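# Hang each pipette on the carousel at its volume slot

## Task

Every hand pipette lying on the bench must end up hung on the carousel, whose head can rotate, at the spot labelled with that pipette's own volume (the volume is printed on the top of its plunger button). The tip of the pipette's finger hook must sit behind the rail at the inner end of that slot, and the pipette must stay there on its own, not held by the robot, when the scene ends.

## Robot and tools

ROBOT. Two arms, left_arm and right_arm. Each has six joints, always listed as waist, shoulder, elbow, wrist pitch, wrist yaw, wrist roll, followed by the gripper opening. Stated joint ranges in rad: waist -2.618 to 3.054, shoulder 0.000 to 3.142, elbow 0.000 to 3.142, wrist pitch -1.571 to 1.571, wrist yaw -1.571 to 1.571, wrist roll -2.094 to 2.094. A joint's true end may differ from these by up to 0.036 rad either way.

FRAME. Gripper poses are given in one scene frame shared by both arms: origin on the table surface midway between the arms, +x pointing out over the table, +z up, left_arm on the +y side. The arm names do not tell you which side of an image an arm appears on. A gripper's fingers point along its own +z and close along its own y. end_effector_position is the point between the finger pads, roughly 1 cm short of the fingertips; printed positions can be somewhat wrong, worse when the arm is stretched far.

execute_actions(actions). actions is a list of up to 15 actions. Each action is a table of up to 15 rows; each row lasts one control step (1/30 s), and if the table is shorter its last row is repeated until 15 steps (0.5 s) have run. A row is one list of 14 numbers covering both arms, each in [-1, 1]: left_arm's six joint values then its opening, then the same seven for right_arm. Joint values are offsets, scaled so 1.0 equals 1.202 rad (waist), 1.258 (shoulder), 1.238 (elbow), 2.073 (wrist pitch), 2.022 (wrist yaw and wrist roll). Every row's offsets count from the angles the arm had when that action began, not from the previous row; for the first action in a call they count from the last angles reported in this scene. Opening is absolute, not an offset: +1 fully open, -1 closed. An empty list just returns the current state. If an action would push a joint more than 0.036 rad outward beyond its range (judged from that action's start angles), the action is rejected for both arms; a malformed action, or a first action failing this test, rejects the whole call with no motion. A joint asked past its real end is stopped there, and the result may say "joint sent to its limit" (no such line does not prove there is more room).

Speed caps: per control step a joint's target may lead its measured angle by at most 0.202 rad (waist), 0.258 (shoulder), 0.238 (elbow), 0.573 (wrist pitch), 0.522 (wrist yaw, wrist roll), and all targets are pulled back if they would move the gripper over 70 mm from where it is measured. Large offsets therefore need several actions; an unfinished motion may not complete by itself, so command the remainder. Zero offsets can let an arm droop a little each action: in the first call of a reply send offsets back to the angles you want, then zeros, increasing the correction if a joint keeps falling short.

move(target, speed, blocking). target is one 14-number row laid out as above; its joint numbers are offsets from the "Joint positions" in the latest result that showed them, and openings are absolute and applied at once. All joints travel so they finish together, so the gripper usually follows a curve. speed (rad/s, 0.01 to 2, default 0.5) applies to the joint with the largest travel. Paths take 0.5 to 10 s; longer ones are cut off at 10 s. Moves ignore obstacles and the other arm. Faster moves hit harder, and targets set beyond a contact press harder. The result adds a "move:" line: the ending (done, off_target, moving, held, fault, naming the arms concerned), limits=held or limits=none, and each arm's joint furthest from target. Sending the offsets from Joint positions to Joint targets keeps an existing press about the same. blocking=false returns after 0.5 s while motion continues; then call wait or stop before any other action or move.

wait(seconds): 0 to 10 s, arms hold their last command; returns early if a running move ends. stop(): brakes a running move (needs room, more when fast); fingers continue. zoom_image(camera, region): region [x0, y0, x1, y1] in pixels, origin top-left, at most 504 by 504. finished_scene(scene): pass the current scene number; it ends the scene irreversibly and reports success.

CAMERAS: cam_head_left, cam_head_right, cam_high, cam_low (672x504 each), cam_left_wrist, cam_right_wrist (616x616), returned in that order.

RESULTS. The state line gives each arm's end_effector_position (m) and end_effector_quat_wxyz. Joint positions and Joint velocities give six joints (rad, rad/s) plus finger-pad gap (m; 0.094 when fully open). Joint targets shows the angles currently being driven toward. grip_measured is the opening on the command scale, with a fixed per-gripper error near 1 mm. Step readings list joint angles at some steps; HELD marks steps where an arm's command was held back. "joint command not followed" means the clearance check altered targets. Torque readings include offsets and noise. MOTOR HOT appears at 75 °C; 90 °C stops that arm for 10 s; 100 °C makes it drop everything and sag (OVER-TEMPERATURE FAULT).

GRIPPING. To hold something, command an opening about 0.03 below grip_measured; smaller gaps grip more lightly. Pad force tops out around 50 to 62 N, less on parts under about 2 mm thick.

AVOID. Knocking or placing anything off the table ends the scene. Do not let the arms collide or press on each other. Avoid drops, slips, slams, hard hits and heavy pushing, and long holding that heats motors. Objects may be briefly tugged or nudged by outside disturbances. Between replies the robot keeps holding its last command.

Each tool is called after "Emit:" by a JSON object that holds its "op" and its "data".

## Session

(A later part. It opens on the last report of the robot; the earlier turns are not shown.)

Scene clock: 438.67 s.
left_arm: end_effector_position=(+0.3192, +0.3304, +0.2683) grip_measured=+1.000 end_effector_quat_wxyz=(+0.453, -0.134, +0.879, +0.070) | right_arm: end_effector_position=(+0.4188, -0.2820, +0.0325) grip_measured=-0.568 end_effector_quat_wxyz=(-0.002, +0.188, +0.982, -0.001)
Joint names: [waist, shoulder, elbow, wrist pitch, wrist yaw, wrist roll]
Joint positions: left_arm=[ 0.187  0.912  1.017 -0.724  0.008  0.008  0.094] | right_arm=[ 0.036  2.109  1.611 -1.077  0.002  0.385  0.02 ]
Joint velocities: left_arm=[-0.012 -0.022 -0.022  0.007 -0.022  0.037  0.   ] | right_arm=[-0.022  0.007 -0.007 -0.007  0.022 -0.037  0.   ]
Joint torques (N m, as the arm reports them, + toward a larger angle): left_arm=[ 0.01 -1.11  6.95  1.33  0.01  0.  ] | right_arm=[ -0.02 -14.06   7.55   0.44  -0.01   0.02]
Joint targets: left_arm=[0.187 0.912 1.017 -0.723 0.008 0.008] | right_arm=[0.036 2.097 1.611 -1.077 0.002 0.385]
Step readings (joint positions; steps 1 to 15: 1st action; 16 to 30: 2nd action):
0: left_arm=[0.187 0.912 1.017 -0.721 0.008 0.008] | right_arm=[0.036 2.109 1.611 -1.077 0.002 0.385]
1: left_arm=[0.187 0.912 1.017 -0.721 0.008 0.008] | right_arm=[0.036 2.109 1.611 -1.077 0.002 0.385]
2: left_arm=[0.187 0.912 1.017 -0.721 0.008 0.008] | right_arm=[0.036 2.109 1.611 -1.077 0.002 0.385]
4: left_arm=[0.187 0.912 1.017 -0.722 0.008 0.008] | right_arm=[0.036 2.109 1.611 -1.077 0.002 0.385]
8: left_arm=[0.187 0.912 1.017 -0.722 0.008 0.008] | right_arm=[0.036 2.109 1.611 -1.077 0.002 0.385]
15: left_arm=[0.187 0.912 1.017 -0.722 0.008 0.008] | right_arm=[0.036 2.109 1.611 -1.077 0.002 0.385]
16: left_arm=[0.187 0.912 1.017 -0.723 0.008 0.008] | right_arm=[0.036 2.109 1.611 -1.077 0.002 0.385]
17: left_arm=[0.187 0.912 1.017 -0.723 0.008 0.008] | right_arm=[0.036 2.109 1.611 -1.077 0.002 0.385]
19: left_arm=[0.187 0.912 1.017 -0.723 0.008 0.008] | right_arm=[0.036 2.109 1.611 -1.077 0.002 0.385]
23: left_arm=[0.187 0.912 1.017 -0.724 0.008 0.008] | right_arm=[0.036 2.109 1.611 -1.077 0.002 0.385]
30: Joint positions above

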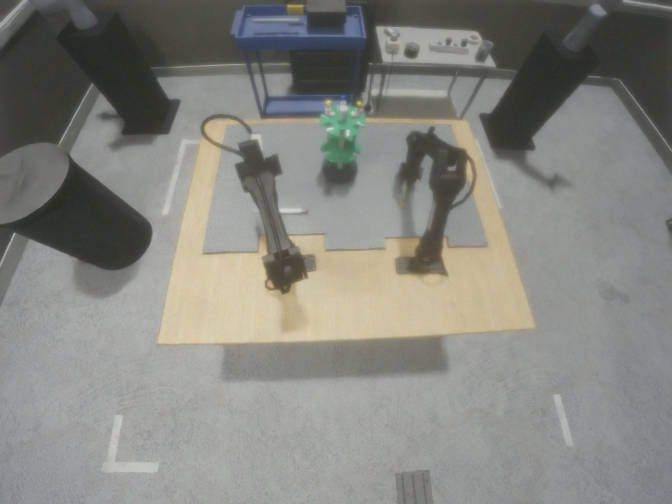

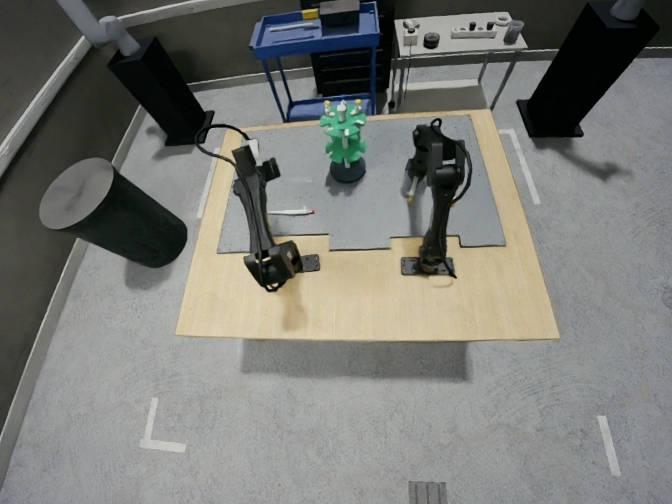

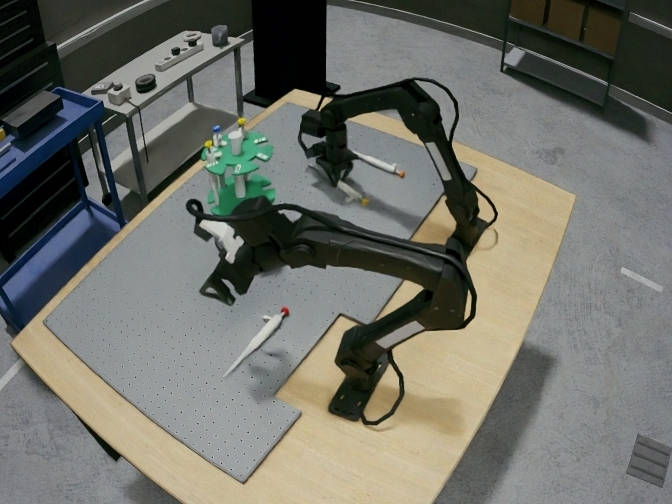

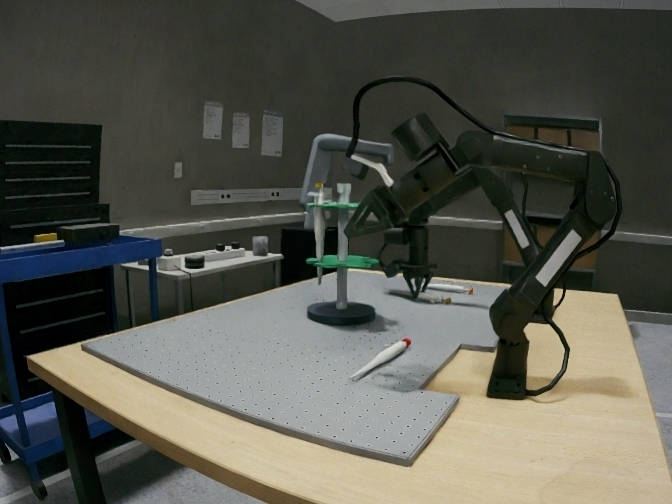

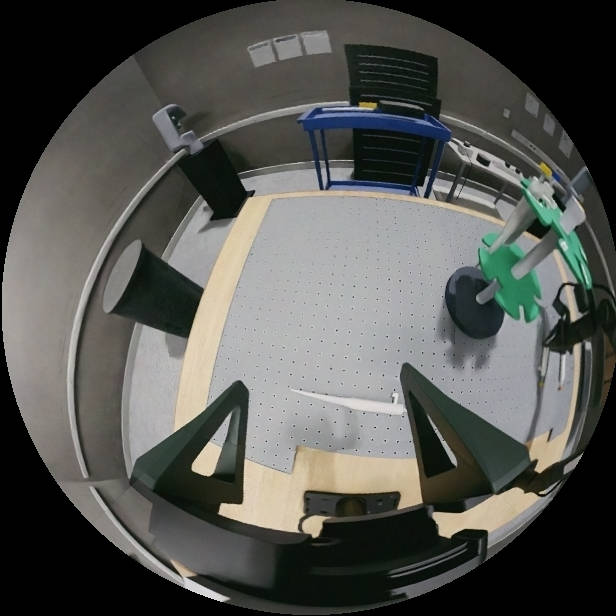

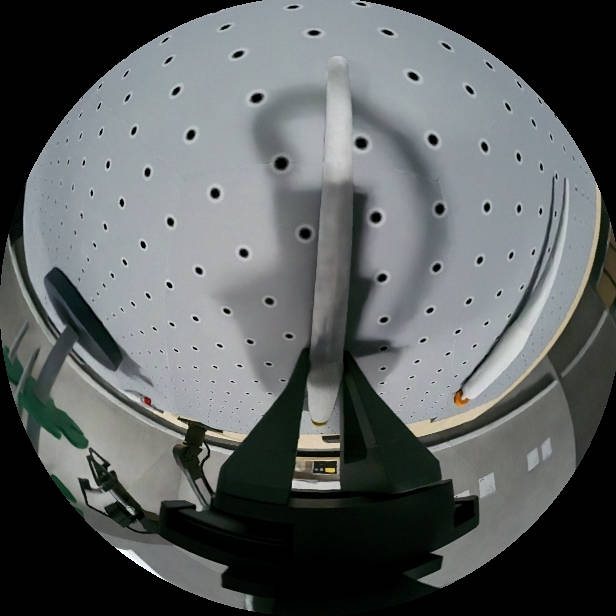

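Emit:
{"op": "move", "data": {"target": [0, 0, 0, 0, 0, 0, 1, 0.22, -0.54, -0.273, -0.0945, 0, -0.487, -0.61], "speed": 0.7}}

Scene clock: 480.23 s.
left_arm: end_effector_position=(+0.3190, +0.3304, +0.2680) grip_measured=+1.000 end_effector_quat_wxyz=(+0.452, -0.134, +0.879, +0.070) | right_arm: end_effector_position=(+0.2860, -0.2133, +0.1533) grip_measured=-0.569 end_effector_quat_wxyz=(+0.068, -0.414, +0.908, -0.012)
Joint names: [waist, shoulder, elbow, wrist pitch, wrist yaw, wrist roll]
Joint positions: left_arm=[ 0.187  0.912  1.017 -0.726  0.008  0.008  0.094] | right_arm=[ 0.292  1.454  1.287 -1.266  0.002 -0.593  0.02 ]
Joint velocities: left_arm=[-0.007  0.012 -0.017 -0.022 -0.022 -0.037  0.   ] | right_arm=[ 0.017 -0.012  0.002  0.022 -0.007  0.022 -0.001]
Joint torques (N m, as the arm reports them, + toward a larger angle): left_arm=[ 0.   -1.11  6.93  1.33  0.01  0.  ] | right_arm=[ 0.57 -8.71  6.88  0.69 -0.01 -0.05]
Joint targets: left_arm=[0.187 0.912 1.017 -0.724 0.008 0.008] | right_arm=[0.300 1.430 1.273 -1.273 0.002 -0.600]
move: off_target (right_arm); limits=none; left_arm: farthest joint: the wrist pitch, 0.002 radians from its target (0.000 radians at the start); right_arm: farthest joint: the shoulder, 0.024 radians from its target (0.680 radians at the start)

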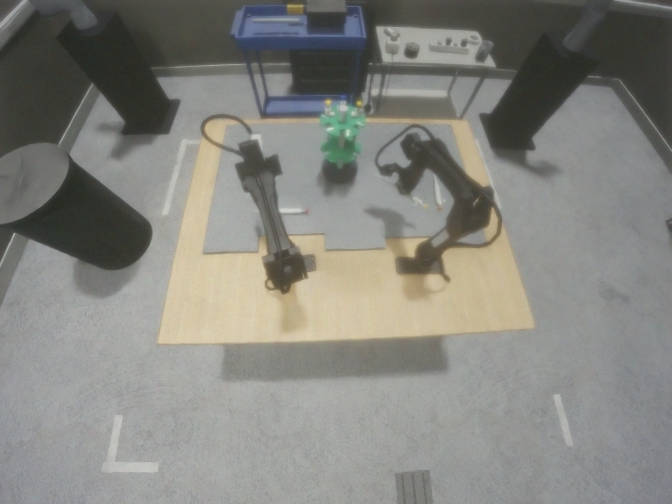

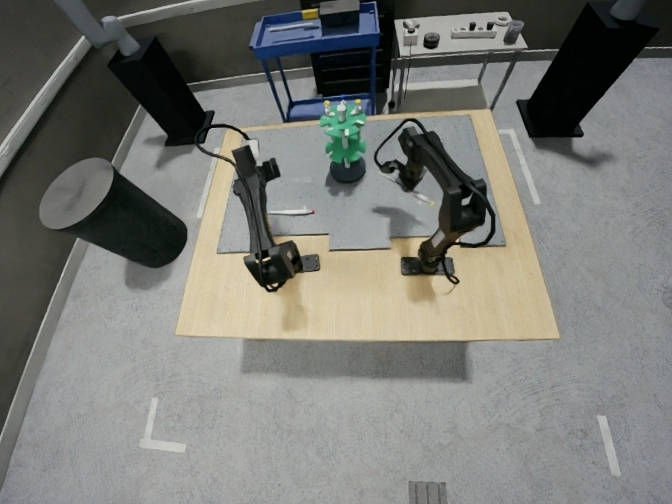

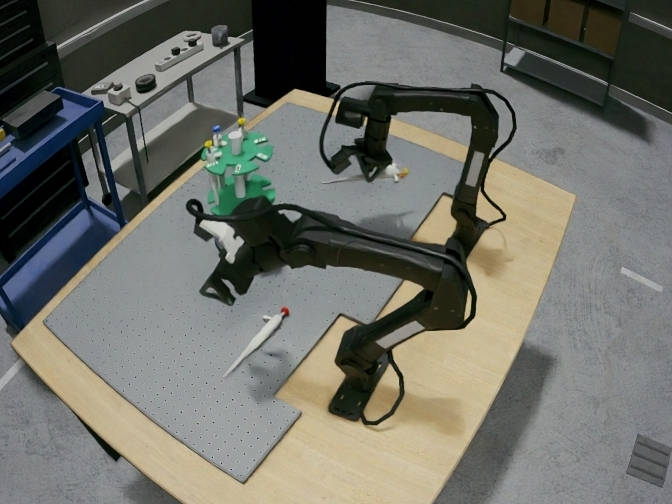

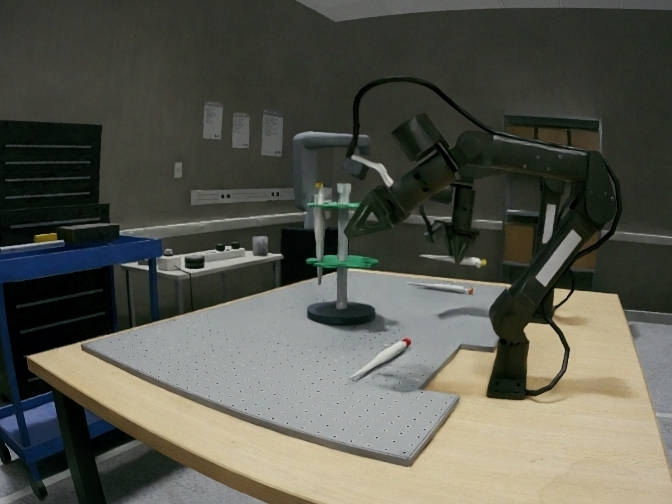

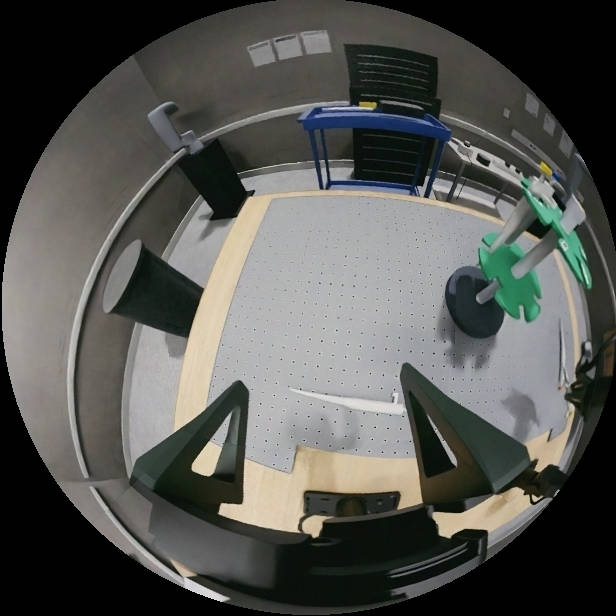

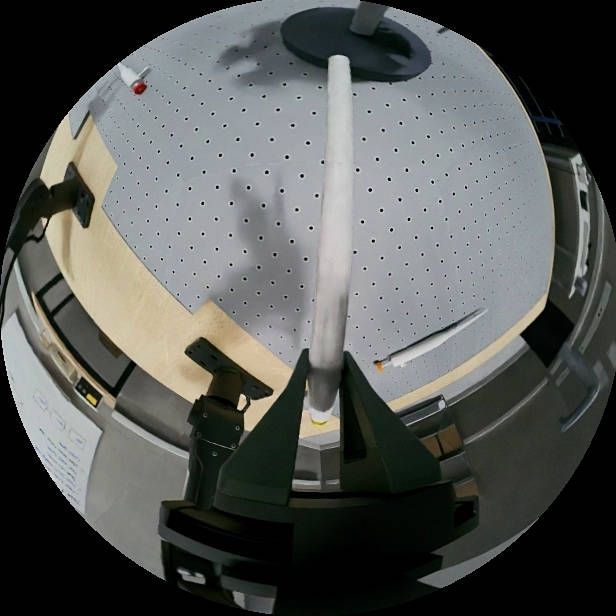

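Emit:
{"op": "move", "data": {"target": [-0.488, 0.428, 0.568, -0.3975, -0.004, -0.124, 0.1, 0.685, -0.02, -0.151, 0.20, 0, -0.487, -0.61], "speed": 0.8}}

Scene clock: 502.13 s.
left_arm: end_effector_position=(+0.3021, +0.1672, +0.2550) grip_measured=+0.101 end_effector_quat_wxyz=(+0.124, +0.013, +0.992, -0.033) | right_arm: end_effector_position=(+0.1753, +0.0045, +0.1226) grip_measured=-0.572 end_effector_quat_wxyz=(-0.175, +0.954, -0.237, +0.048)
Joint names: [waist, shoulder, elbow, wrist pitch, wrist yaw, wrist roll]
Joint positions: left_arm=[-0.391  1.449  1.681 -1.545  0.002 -0.237  0.052] | right_arm=[ 1.112  1.454  1.11  -0.862  0.009 -1.573  0.02 ]
Joint velocities: left_arm=[-0.012 -0.007  0.002  0.007  0.066 -0.022 -0.   ] | right_arm=[-0.007 -0.002 -0.007 -0.037  0.022 -0.037 -0.001]
Joint torques (N m, as the arm reports them, + toward a larger angle): left_arm=[-0.69 -4.25  8.91  0.45 -0.02 -0.05] | right_arm=[ 0.26 -9.18  7.7   1.39 -0.09 -0.04]
Joint targets: left_arm=[-0.399 1.451 1.720 -1.550 -0.000 -0.243] | right_arm=[1.115 1.429 1.100 -0.851 0.002 -1.578]
move: off_target (left_arm, right_arm); limits=none; left_arm: farthest joint: the elbow, 0.040 radians from its target (0.703 radians at the start); right_arm: farthest joint: the shoulder, 0.025 radians from its target (0.025 radians at the start)

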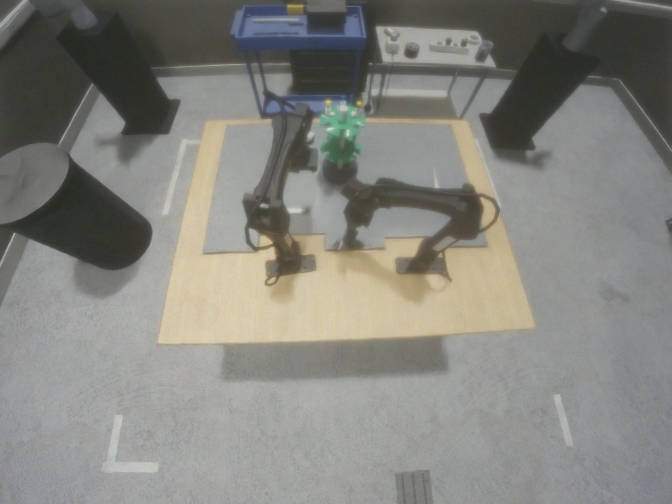

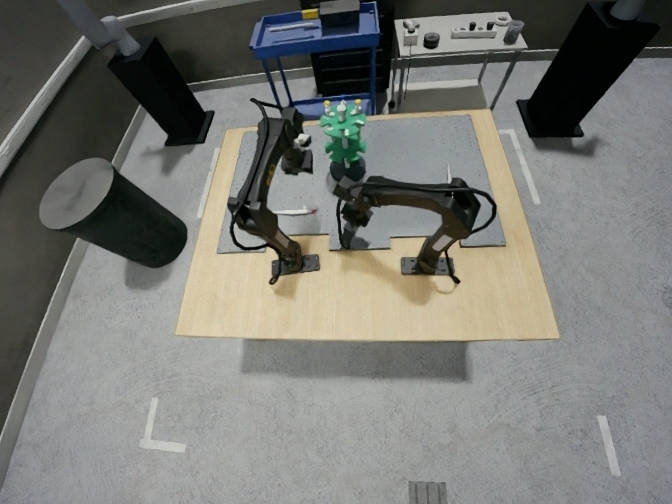

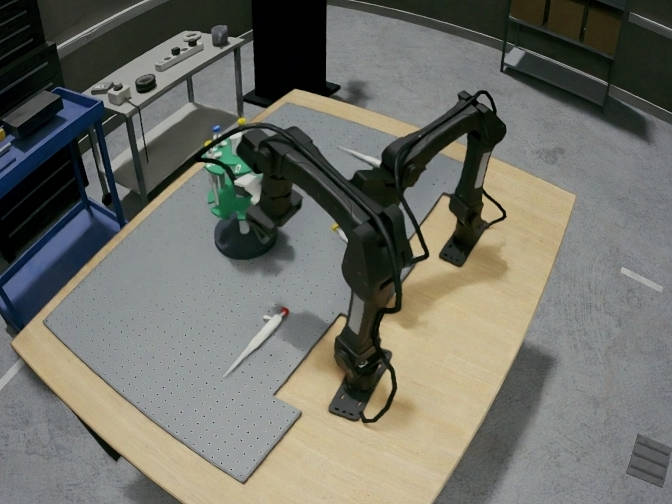

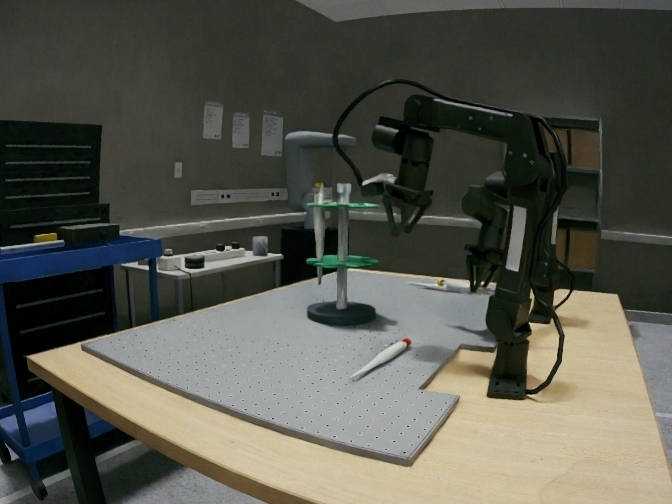

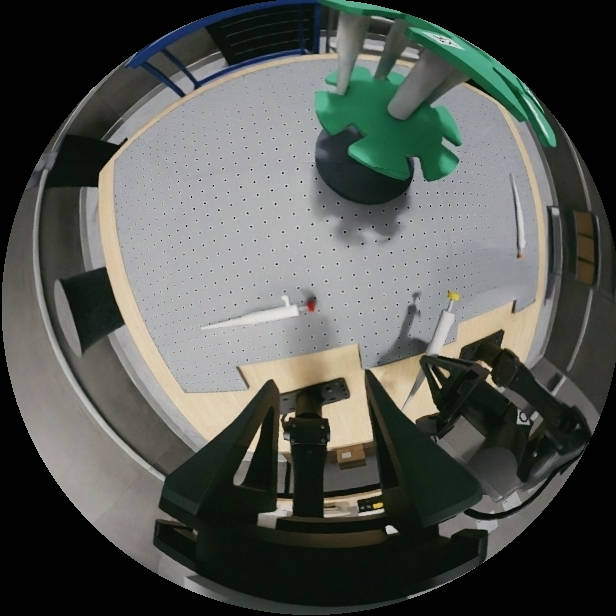

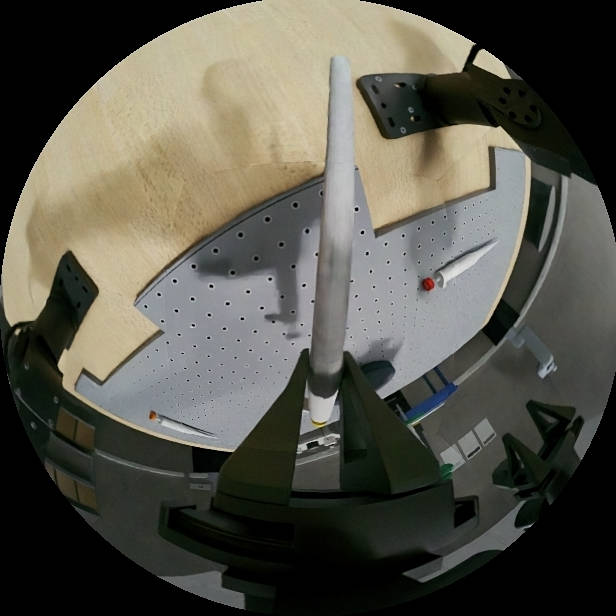

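Emit:
{"op": "zoom_image", "data": {"camera": "cam_right_wrist", "region": [410, 265, 450, 300]}}

Emit:
{"op": "move", "data": {"target": [0, 0, 0.03, 0, 0, 0, 0.1, 0, -0.054, -0.60, 0.862, -0.006, 0, -0.61], "speed": 1.0}}

Region (410, 265, 450, 300) of cam_right_wrist's 616x616 image, scaled by 12.600, with more detail than that image has; it fills the top 441 rows of this view, and the rest is white.

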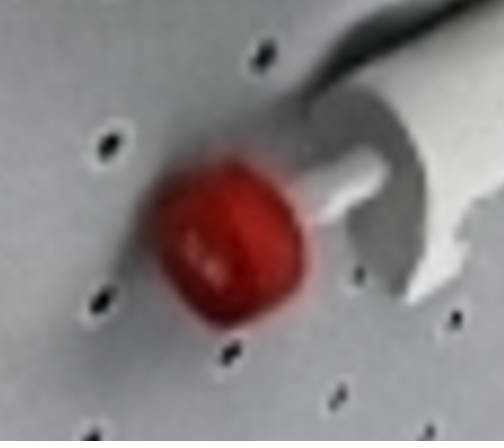

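Scene clock: 508.83 s.
left_arm: end_effector_position=(+0.3020, +0.1672, +0.2550) grip_measured=+0.101 end_effector_quat_wxyz=(+0.124, +0.013, +0.992, -0.033) | right_arm: end_effector_position=(+0.2092, +0.0684, +0.1622) grip_measured=-0.572 end_effector_quat_wxyz=(-0.633, +0.734, -0.184, +0.162)
Joint names: [waist, shoulder, elbow, wrist pitch, wrist yaw, wrist roll]
Joint positions: left_arm=[-0.391  1.449  1.681 -1.545  0.002 -0.237  0.052] | right_arm=[ 1.112  1.417  0.376  0.896  0.009 -1.573  0.02 ]
Joint velocities: left_arm=[-0.002  0.022 -0.022  0.007 -0.007 -0.037 -0.001] | right_arm=[-0.007 -0.002 -0.027  0.022  0.022  0.007  0.001]
Joint torques (N m, as the arm reports them, + toward a larger angle): left_arm=[ 0.02 -4.39  8.73  0.51  0.01  0.  ] | right_arm=[ 0.01 -8.44  6.87  2.86 -0.15  0.02]
Joint targets: left_arm=[-0.391 1.449 1.718 -1.545 0.002 -0.236] | right_arm=[1.112 1.386 0.367 0.925 -0.003 -1.572]
move: off_target (left_arm, right_arm); limits=none; left_arm: farthest joint: the elbow, 0.038 radians from its target (0.038 radians at the start); right_arm: farthest joint: the shoulder, 0.031 radians from its target (0.068 radians at the start)

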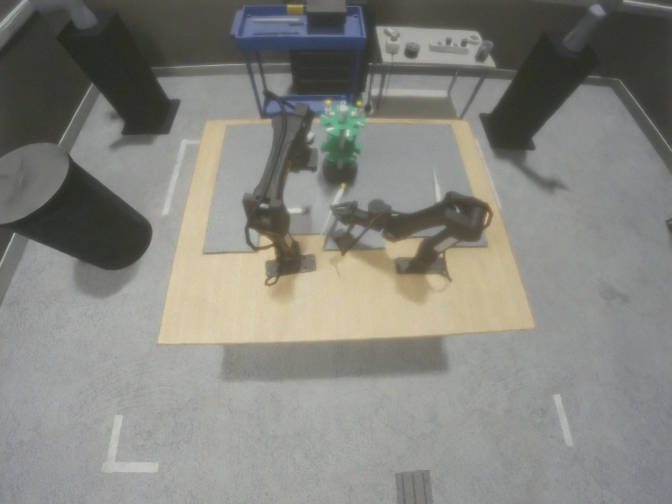

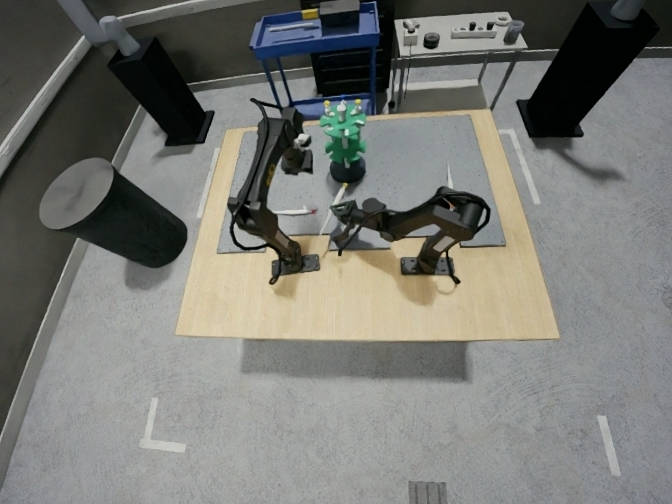

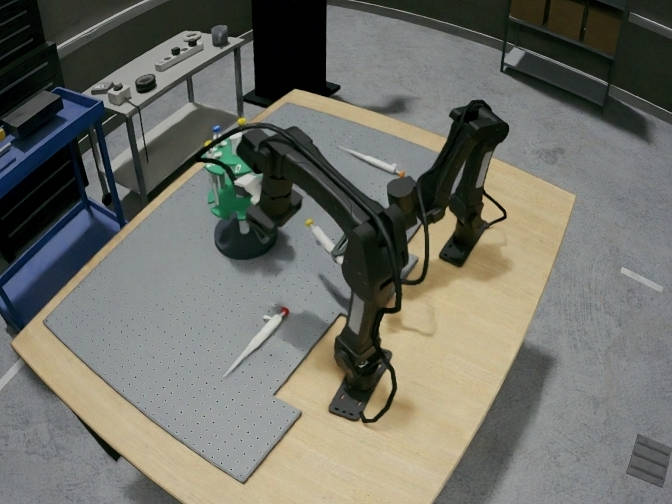

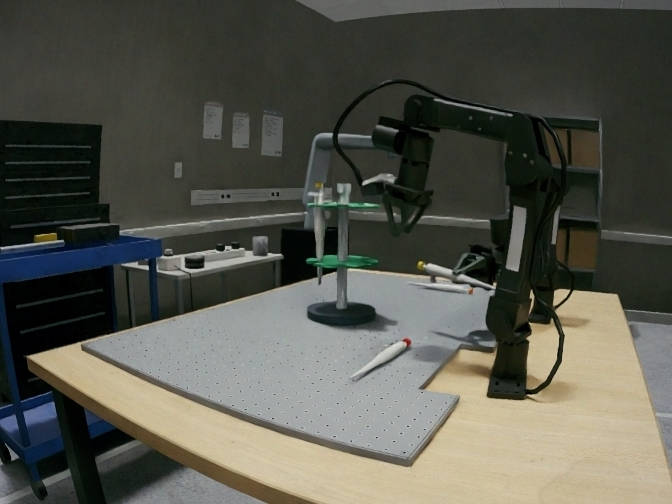

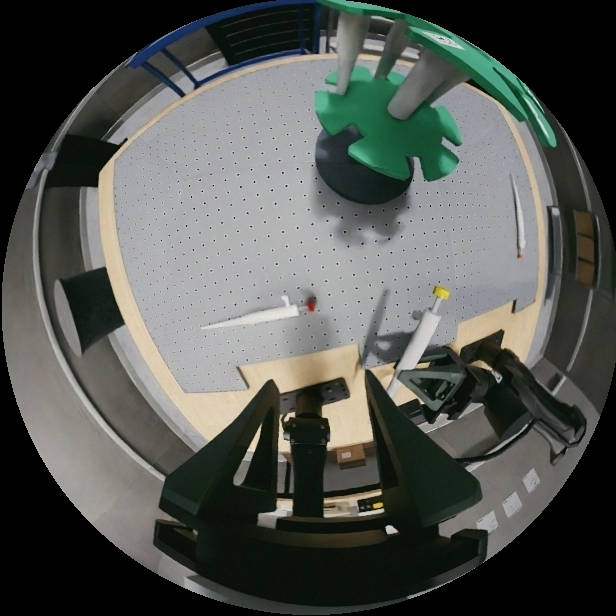

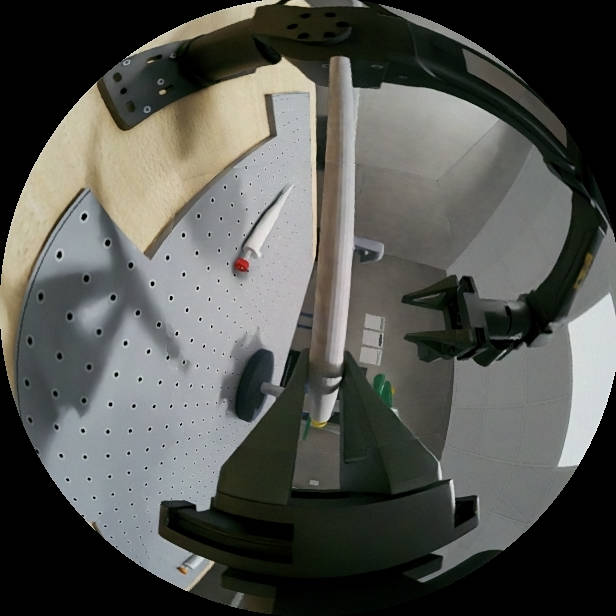

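Emit:
{"op": "zoom_image", "data": {"camera": "cam_right_wrist", "region": [222, 245, 268, 285]}}

Emit:
{"op": "zoom_image", "data": {"camera": "cam_left_wrist", "region": [370, 270, 500, 420]}}

Emit:
{"op": "zoom_image", "data": {"camera": "cam_low", "region": [400, 230, 510, 310]}}

Region (222, 245, 268, 285) of cam_right_wrist's 616x616 image, scaled by 10.957, with more detail than that image has; it fills the top 438 rows of this view, and the rest is white.

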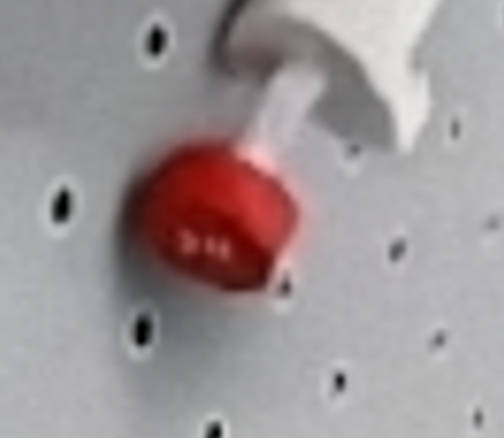

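Region (370, 270, 500, 420) of cam_left_wrist's 616x616 image, scaled by 3.360, with more detail than that image has; it fills the left 437 columns of this view, and the rest is white.

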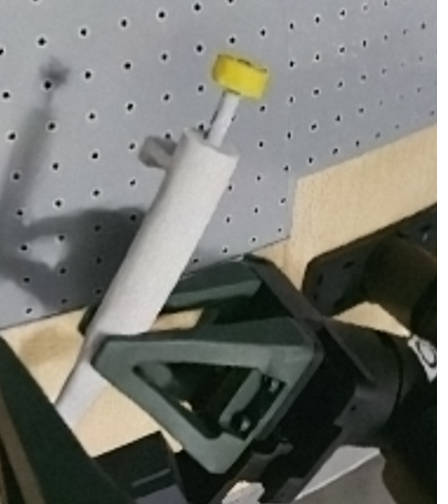

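Region (400, 230, 510, 310) of cam_low's 672x504 image, scaled by 4.582, with more detail than that image has; it fills the top 367 rows of this view, and the rest is white.

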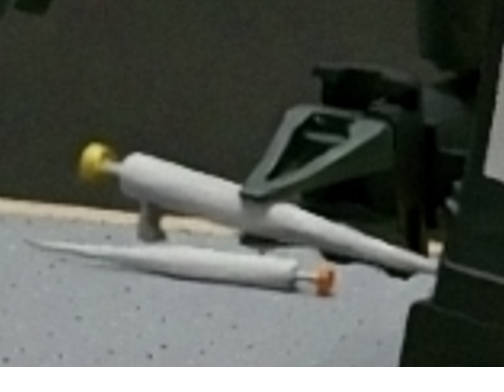

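Emit:
{"op": "move", "data": {"target": [-0.523, -0.07, 0.02, 0, 0, -0.163, 0.1, 0.143, -0.121, -0.150, 0.047, -0.006, -0.15, -0.61], "speed": 0.6}}

Scene clock: 610.27 s.
left_arm: end_effector_position=(+0.2050, +0.0323, +0.2705) grip_measured=+0.101 end_effector_quat_wxyz=(+0.118, +0.159, +0.974, -0.107) | right_arm: end_effector_position=(+0.1359, +0.0555, +0.1493) grip_measured=-0.572 end_effector_quat_wxyz=(-0.626, +0.752, -0.009, +0.207)
Joint names: [waist, shoulder, elbow, wrist pitch, wrist yaw, wrist roll]
Joint positions: left_arm=[-1.011  1.387  1.681 -1.545  0.005 -0.56   0.052] | right_arm=[ 1.274  1.296  0.199  0.965  0.007 -1.877  0.02 ]
Joint velocities: left_arm=[-0.002  0.027 -0.012 -0.037  0.022  0.007  0.001] | right_arm=[-0.007 -0.017 -0.012 -0.007 -0.007 -0.066 -0.001]
Joint torques (N m, as the arm reports them, + toward a larger angle): left_arm=[-0.69 -5.82  7.71  0.59 -0.01 -0.06] | right_arm=[ 0.68 -6.93  6.58  2.86 -0.12  0.04]
Joint targets: left_arm=[-1.019 1.361 1.705 -1.545 0.003 -0.566] | right_arm=[1.284 1.265 0.190 0.993 -0.003 -1.877]
move: off_target (left_arm, right_arm); limits=none; left_arm: farthest joint: the shoulder, 0.026 radians from its target (0.088 radians at the start); right_arm: farthest joint: the shoulder, 0.032 radians from its target (0.152 radians at the start)

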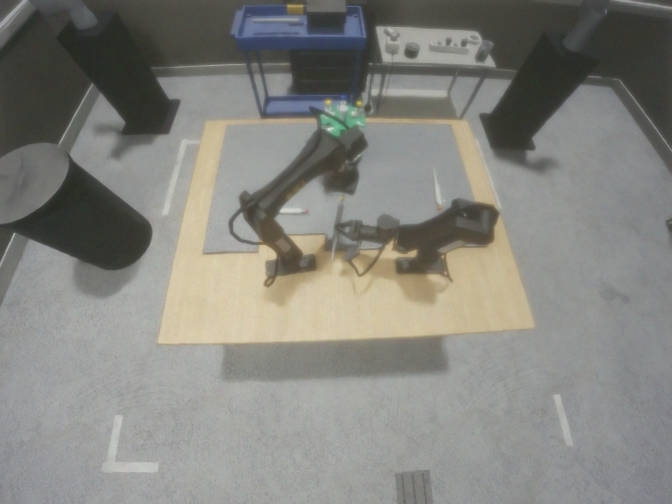

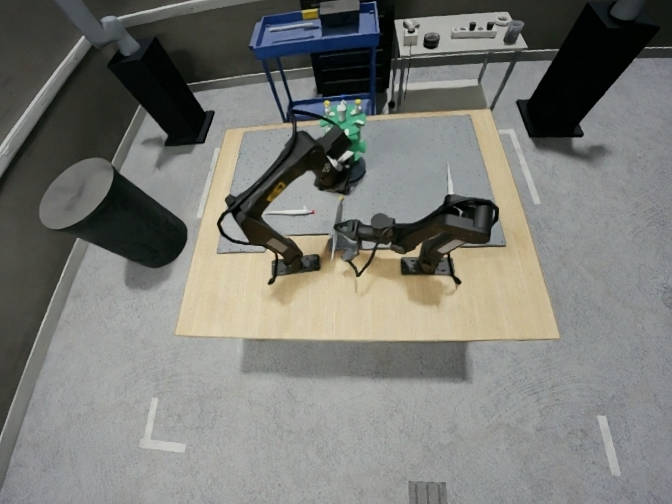

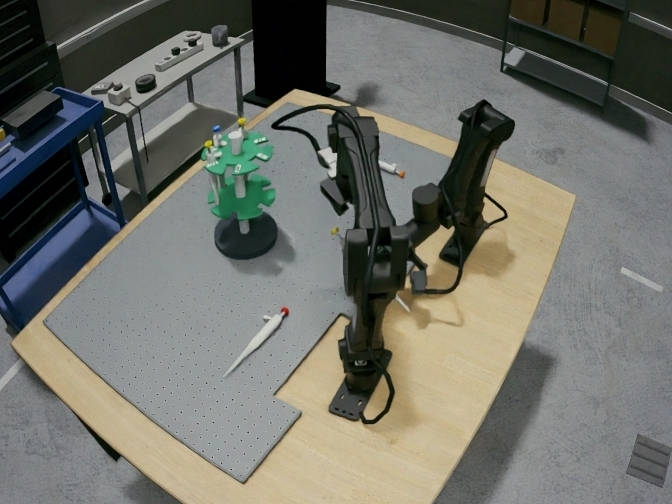

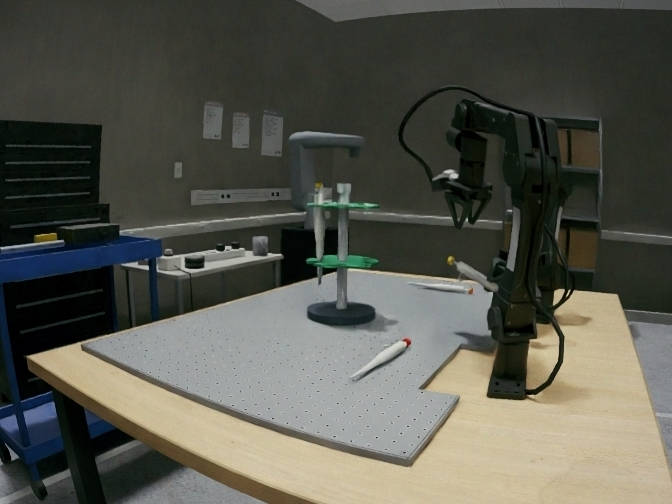

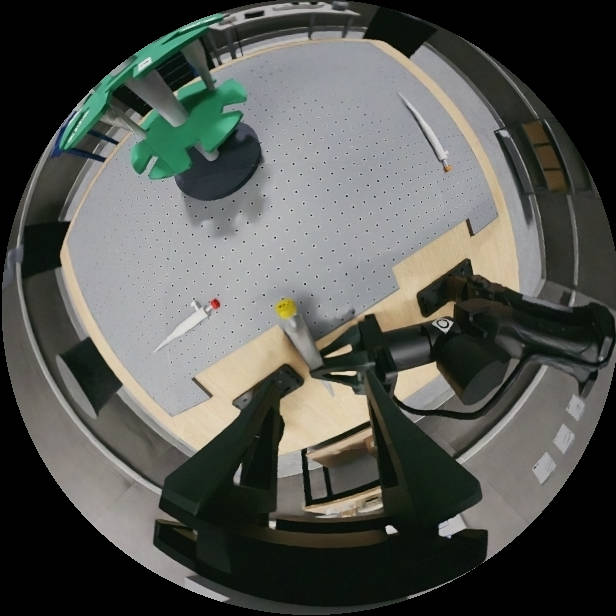

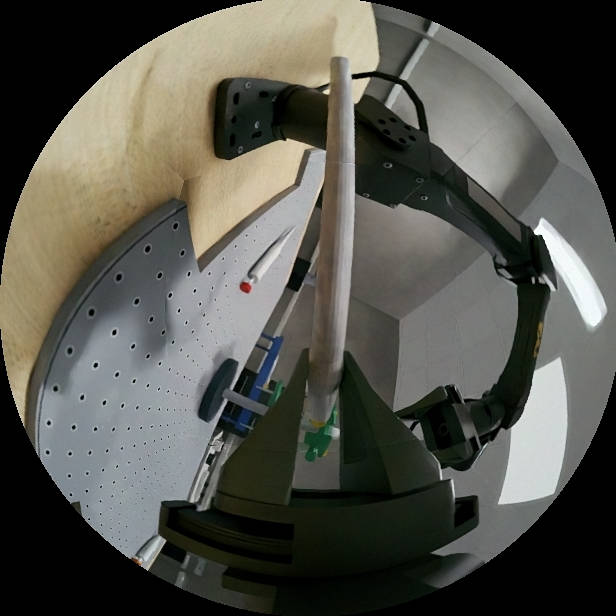

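Emit:
{"op": "zoom_image", "data": {"camera": "cam_left_wrist", "region": [250, 280, 370, 400]}}

Emit:
{"op": "zoom_image", "data": {"camera": "cam_low", "region": [410, 160, 530, 310]}}

Emit:
{"op": "zoom_image", "data": {"camera": "cam_head_left", "region": [290, 170, 410, 280]}}

Region (250, 280, 370, 400) of cam_left_wrist's 616x616 image, scaled by 4.200, with more detail than that image has.

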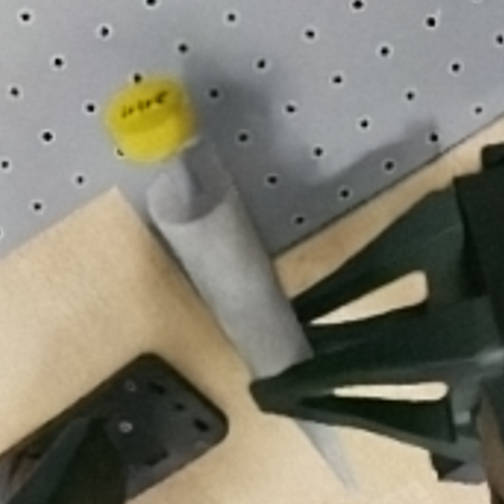

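Region (410, 160, 530, 310) of cam_low's 672x504 image, scaled by 3.360, with more detail than that image has; it fills the left 403 columns of this view, and the rest is white.

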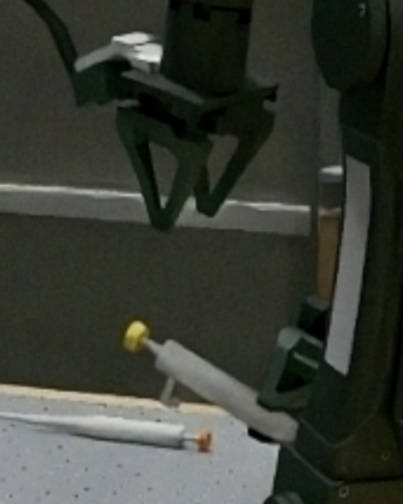

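Region (290, 170, 410, 280) of cam_head_left's 672x504 image, scaled by 4.200, with more detail than that image has; it fills the top 462 rows of this view, and the rest is white.

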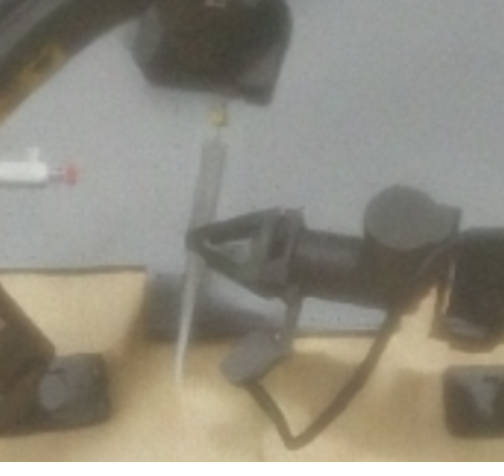

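Emit:
{"op": "move", "data": {"target": [0, 0.0914, -0.0565, -0.009, 0, -0.112, 0.1, 0, -0.012, 0, 0.012, 0, 0, -0.61], "speed": 0.3}}

Scene clock: 643.23 s.
left_arm: end_effector_position=(+0.2078, +0.0288, +0.2248) grip_measured=+0.101 end_effector_quat_wxyz=(+0.044, +0.052, +0.996, -0.052) | right_arm: end_effector_position=(+0.1359, +0.0554, +0.1484) grip_measured=-0.572 end_effector_quat_wxyz=(-0.624, +0.753, -0.009, +0.206)
Joint names: [waist, shoulder, elbow, wrist pitch, wrist yaw, wrist roll]
Joint positions: left_arm=[-1.011  1.502  1.622 -1.556  0.005 -0.78   0.052] | right_arm=[ 1.274  1.296  0.199  0.961  0.007 -1.877  0.02 ]
Joint velocities: left_arm=[ 0.017 -0.007  0.007  0.095  0.007  0.007  0.   ] | right_arm=[-0.012 -0.002 -0.007  0.066 -0.022  0.007  0.001]
Joint torques (N m, as the arm reports them, + toward a larger angle): left_arm=[ 0.01 -4.95  5.06  0.24  0.01 -0.04] | right_arm=[-0.03 -5.53  7.38  2.88 -0.01  0.  ]
Joint targets: left_arm=[-1.011 1.502 1.611 -1.564 0.005 -0.787] | right_arm=[1.274 1.281 0.199 0.989 0.007 -1.876]
move: off_target (right_arm); limits=none; left_arm: farthest joint: the elbow, 0.011 radians from its target (0.070 radians at the start); right_arm: farthest joint: the wrist pitch, 0.029 radians from its target (0.025 radians at the start)

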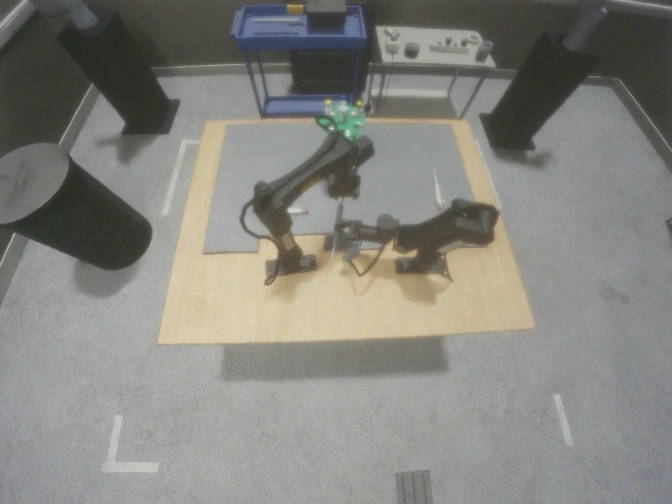

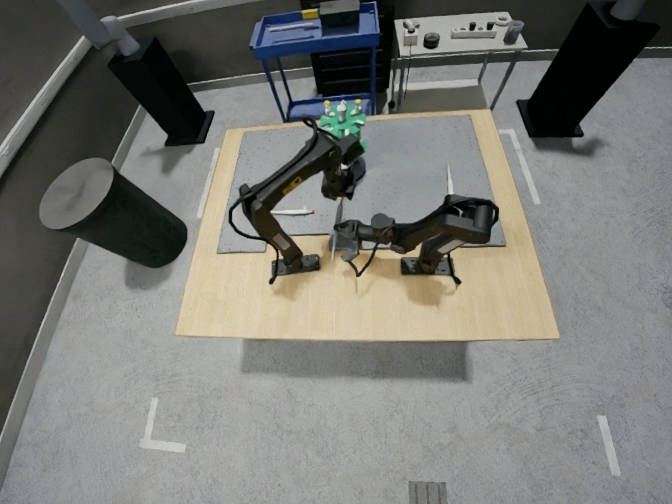

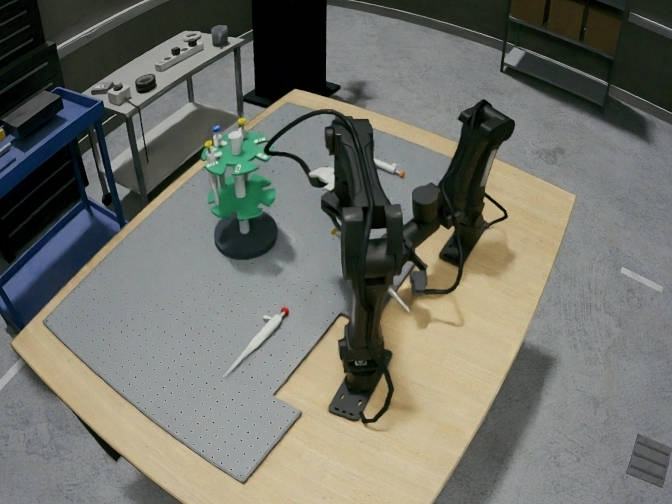

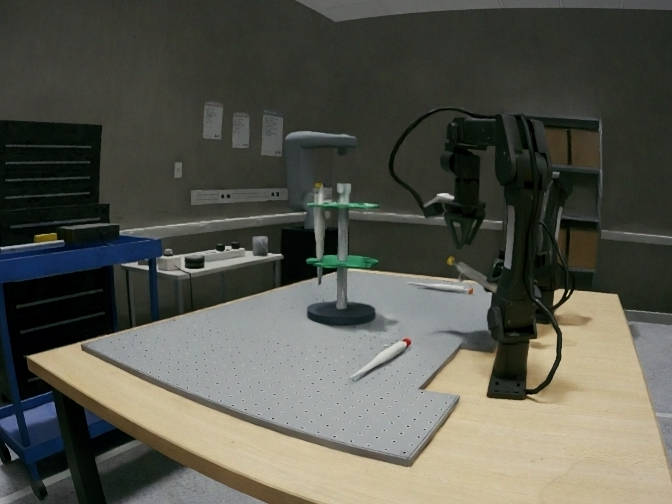

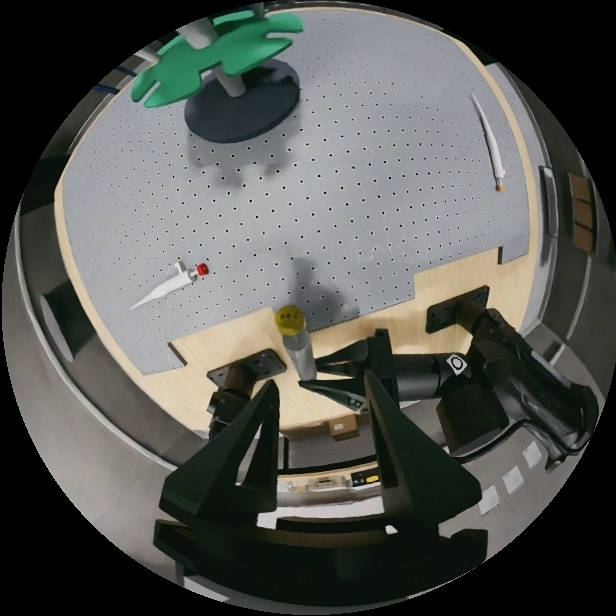

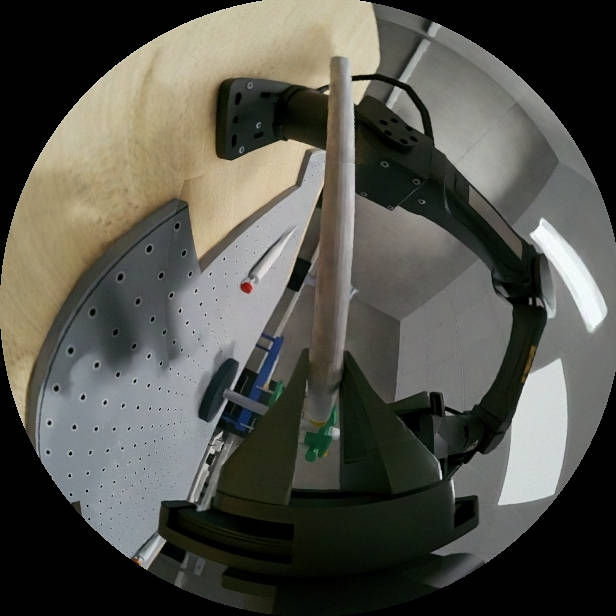

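Emit:
{"op": "zoom_image", "data": {"camera": "cam_left_wrist", "region": [250, 290, 390, 420]}}

Emit:
{"op": "zoom_image", "data": {"camera": "cam_low", "region": [420, 190, 510, 300]}}

Region (250, 290, 390, 420) of cam_left_wrist's 616x616 image, scaled by 3.600, with more detail than that image has; it fills the top 468 rows of this view, and the rest is white.

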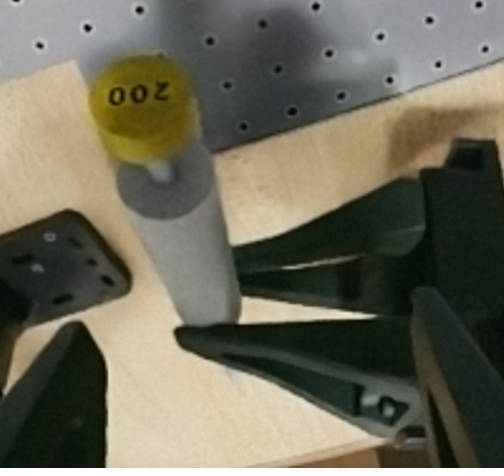

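Region (420, 190, 510, 300) of cam_low's 672x504 image, scaled by 4.582, with more detail than that image has; it fills the left 412 columns of this view, and the rest is white.

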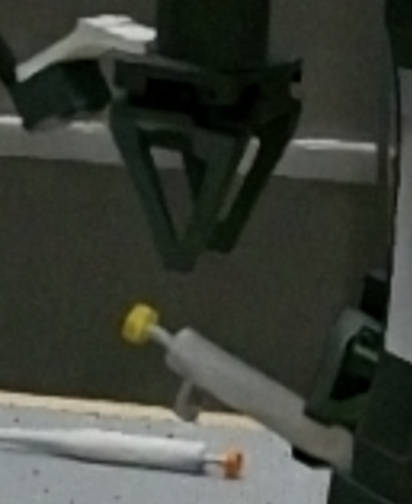

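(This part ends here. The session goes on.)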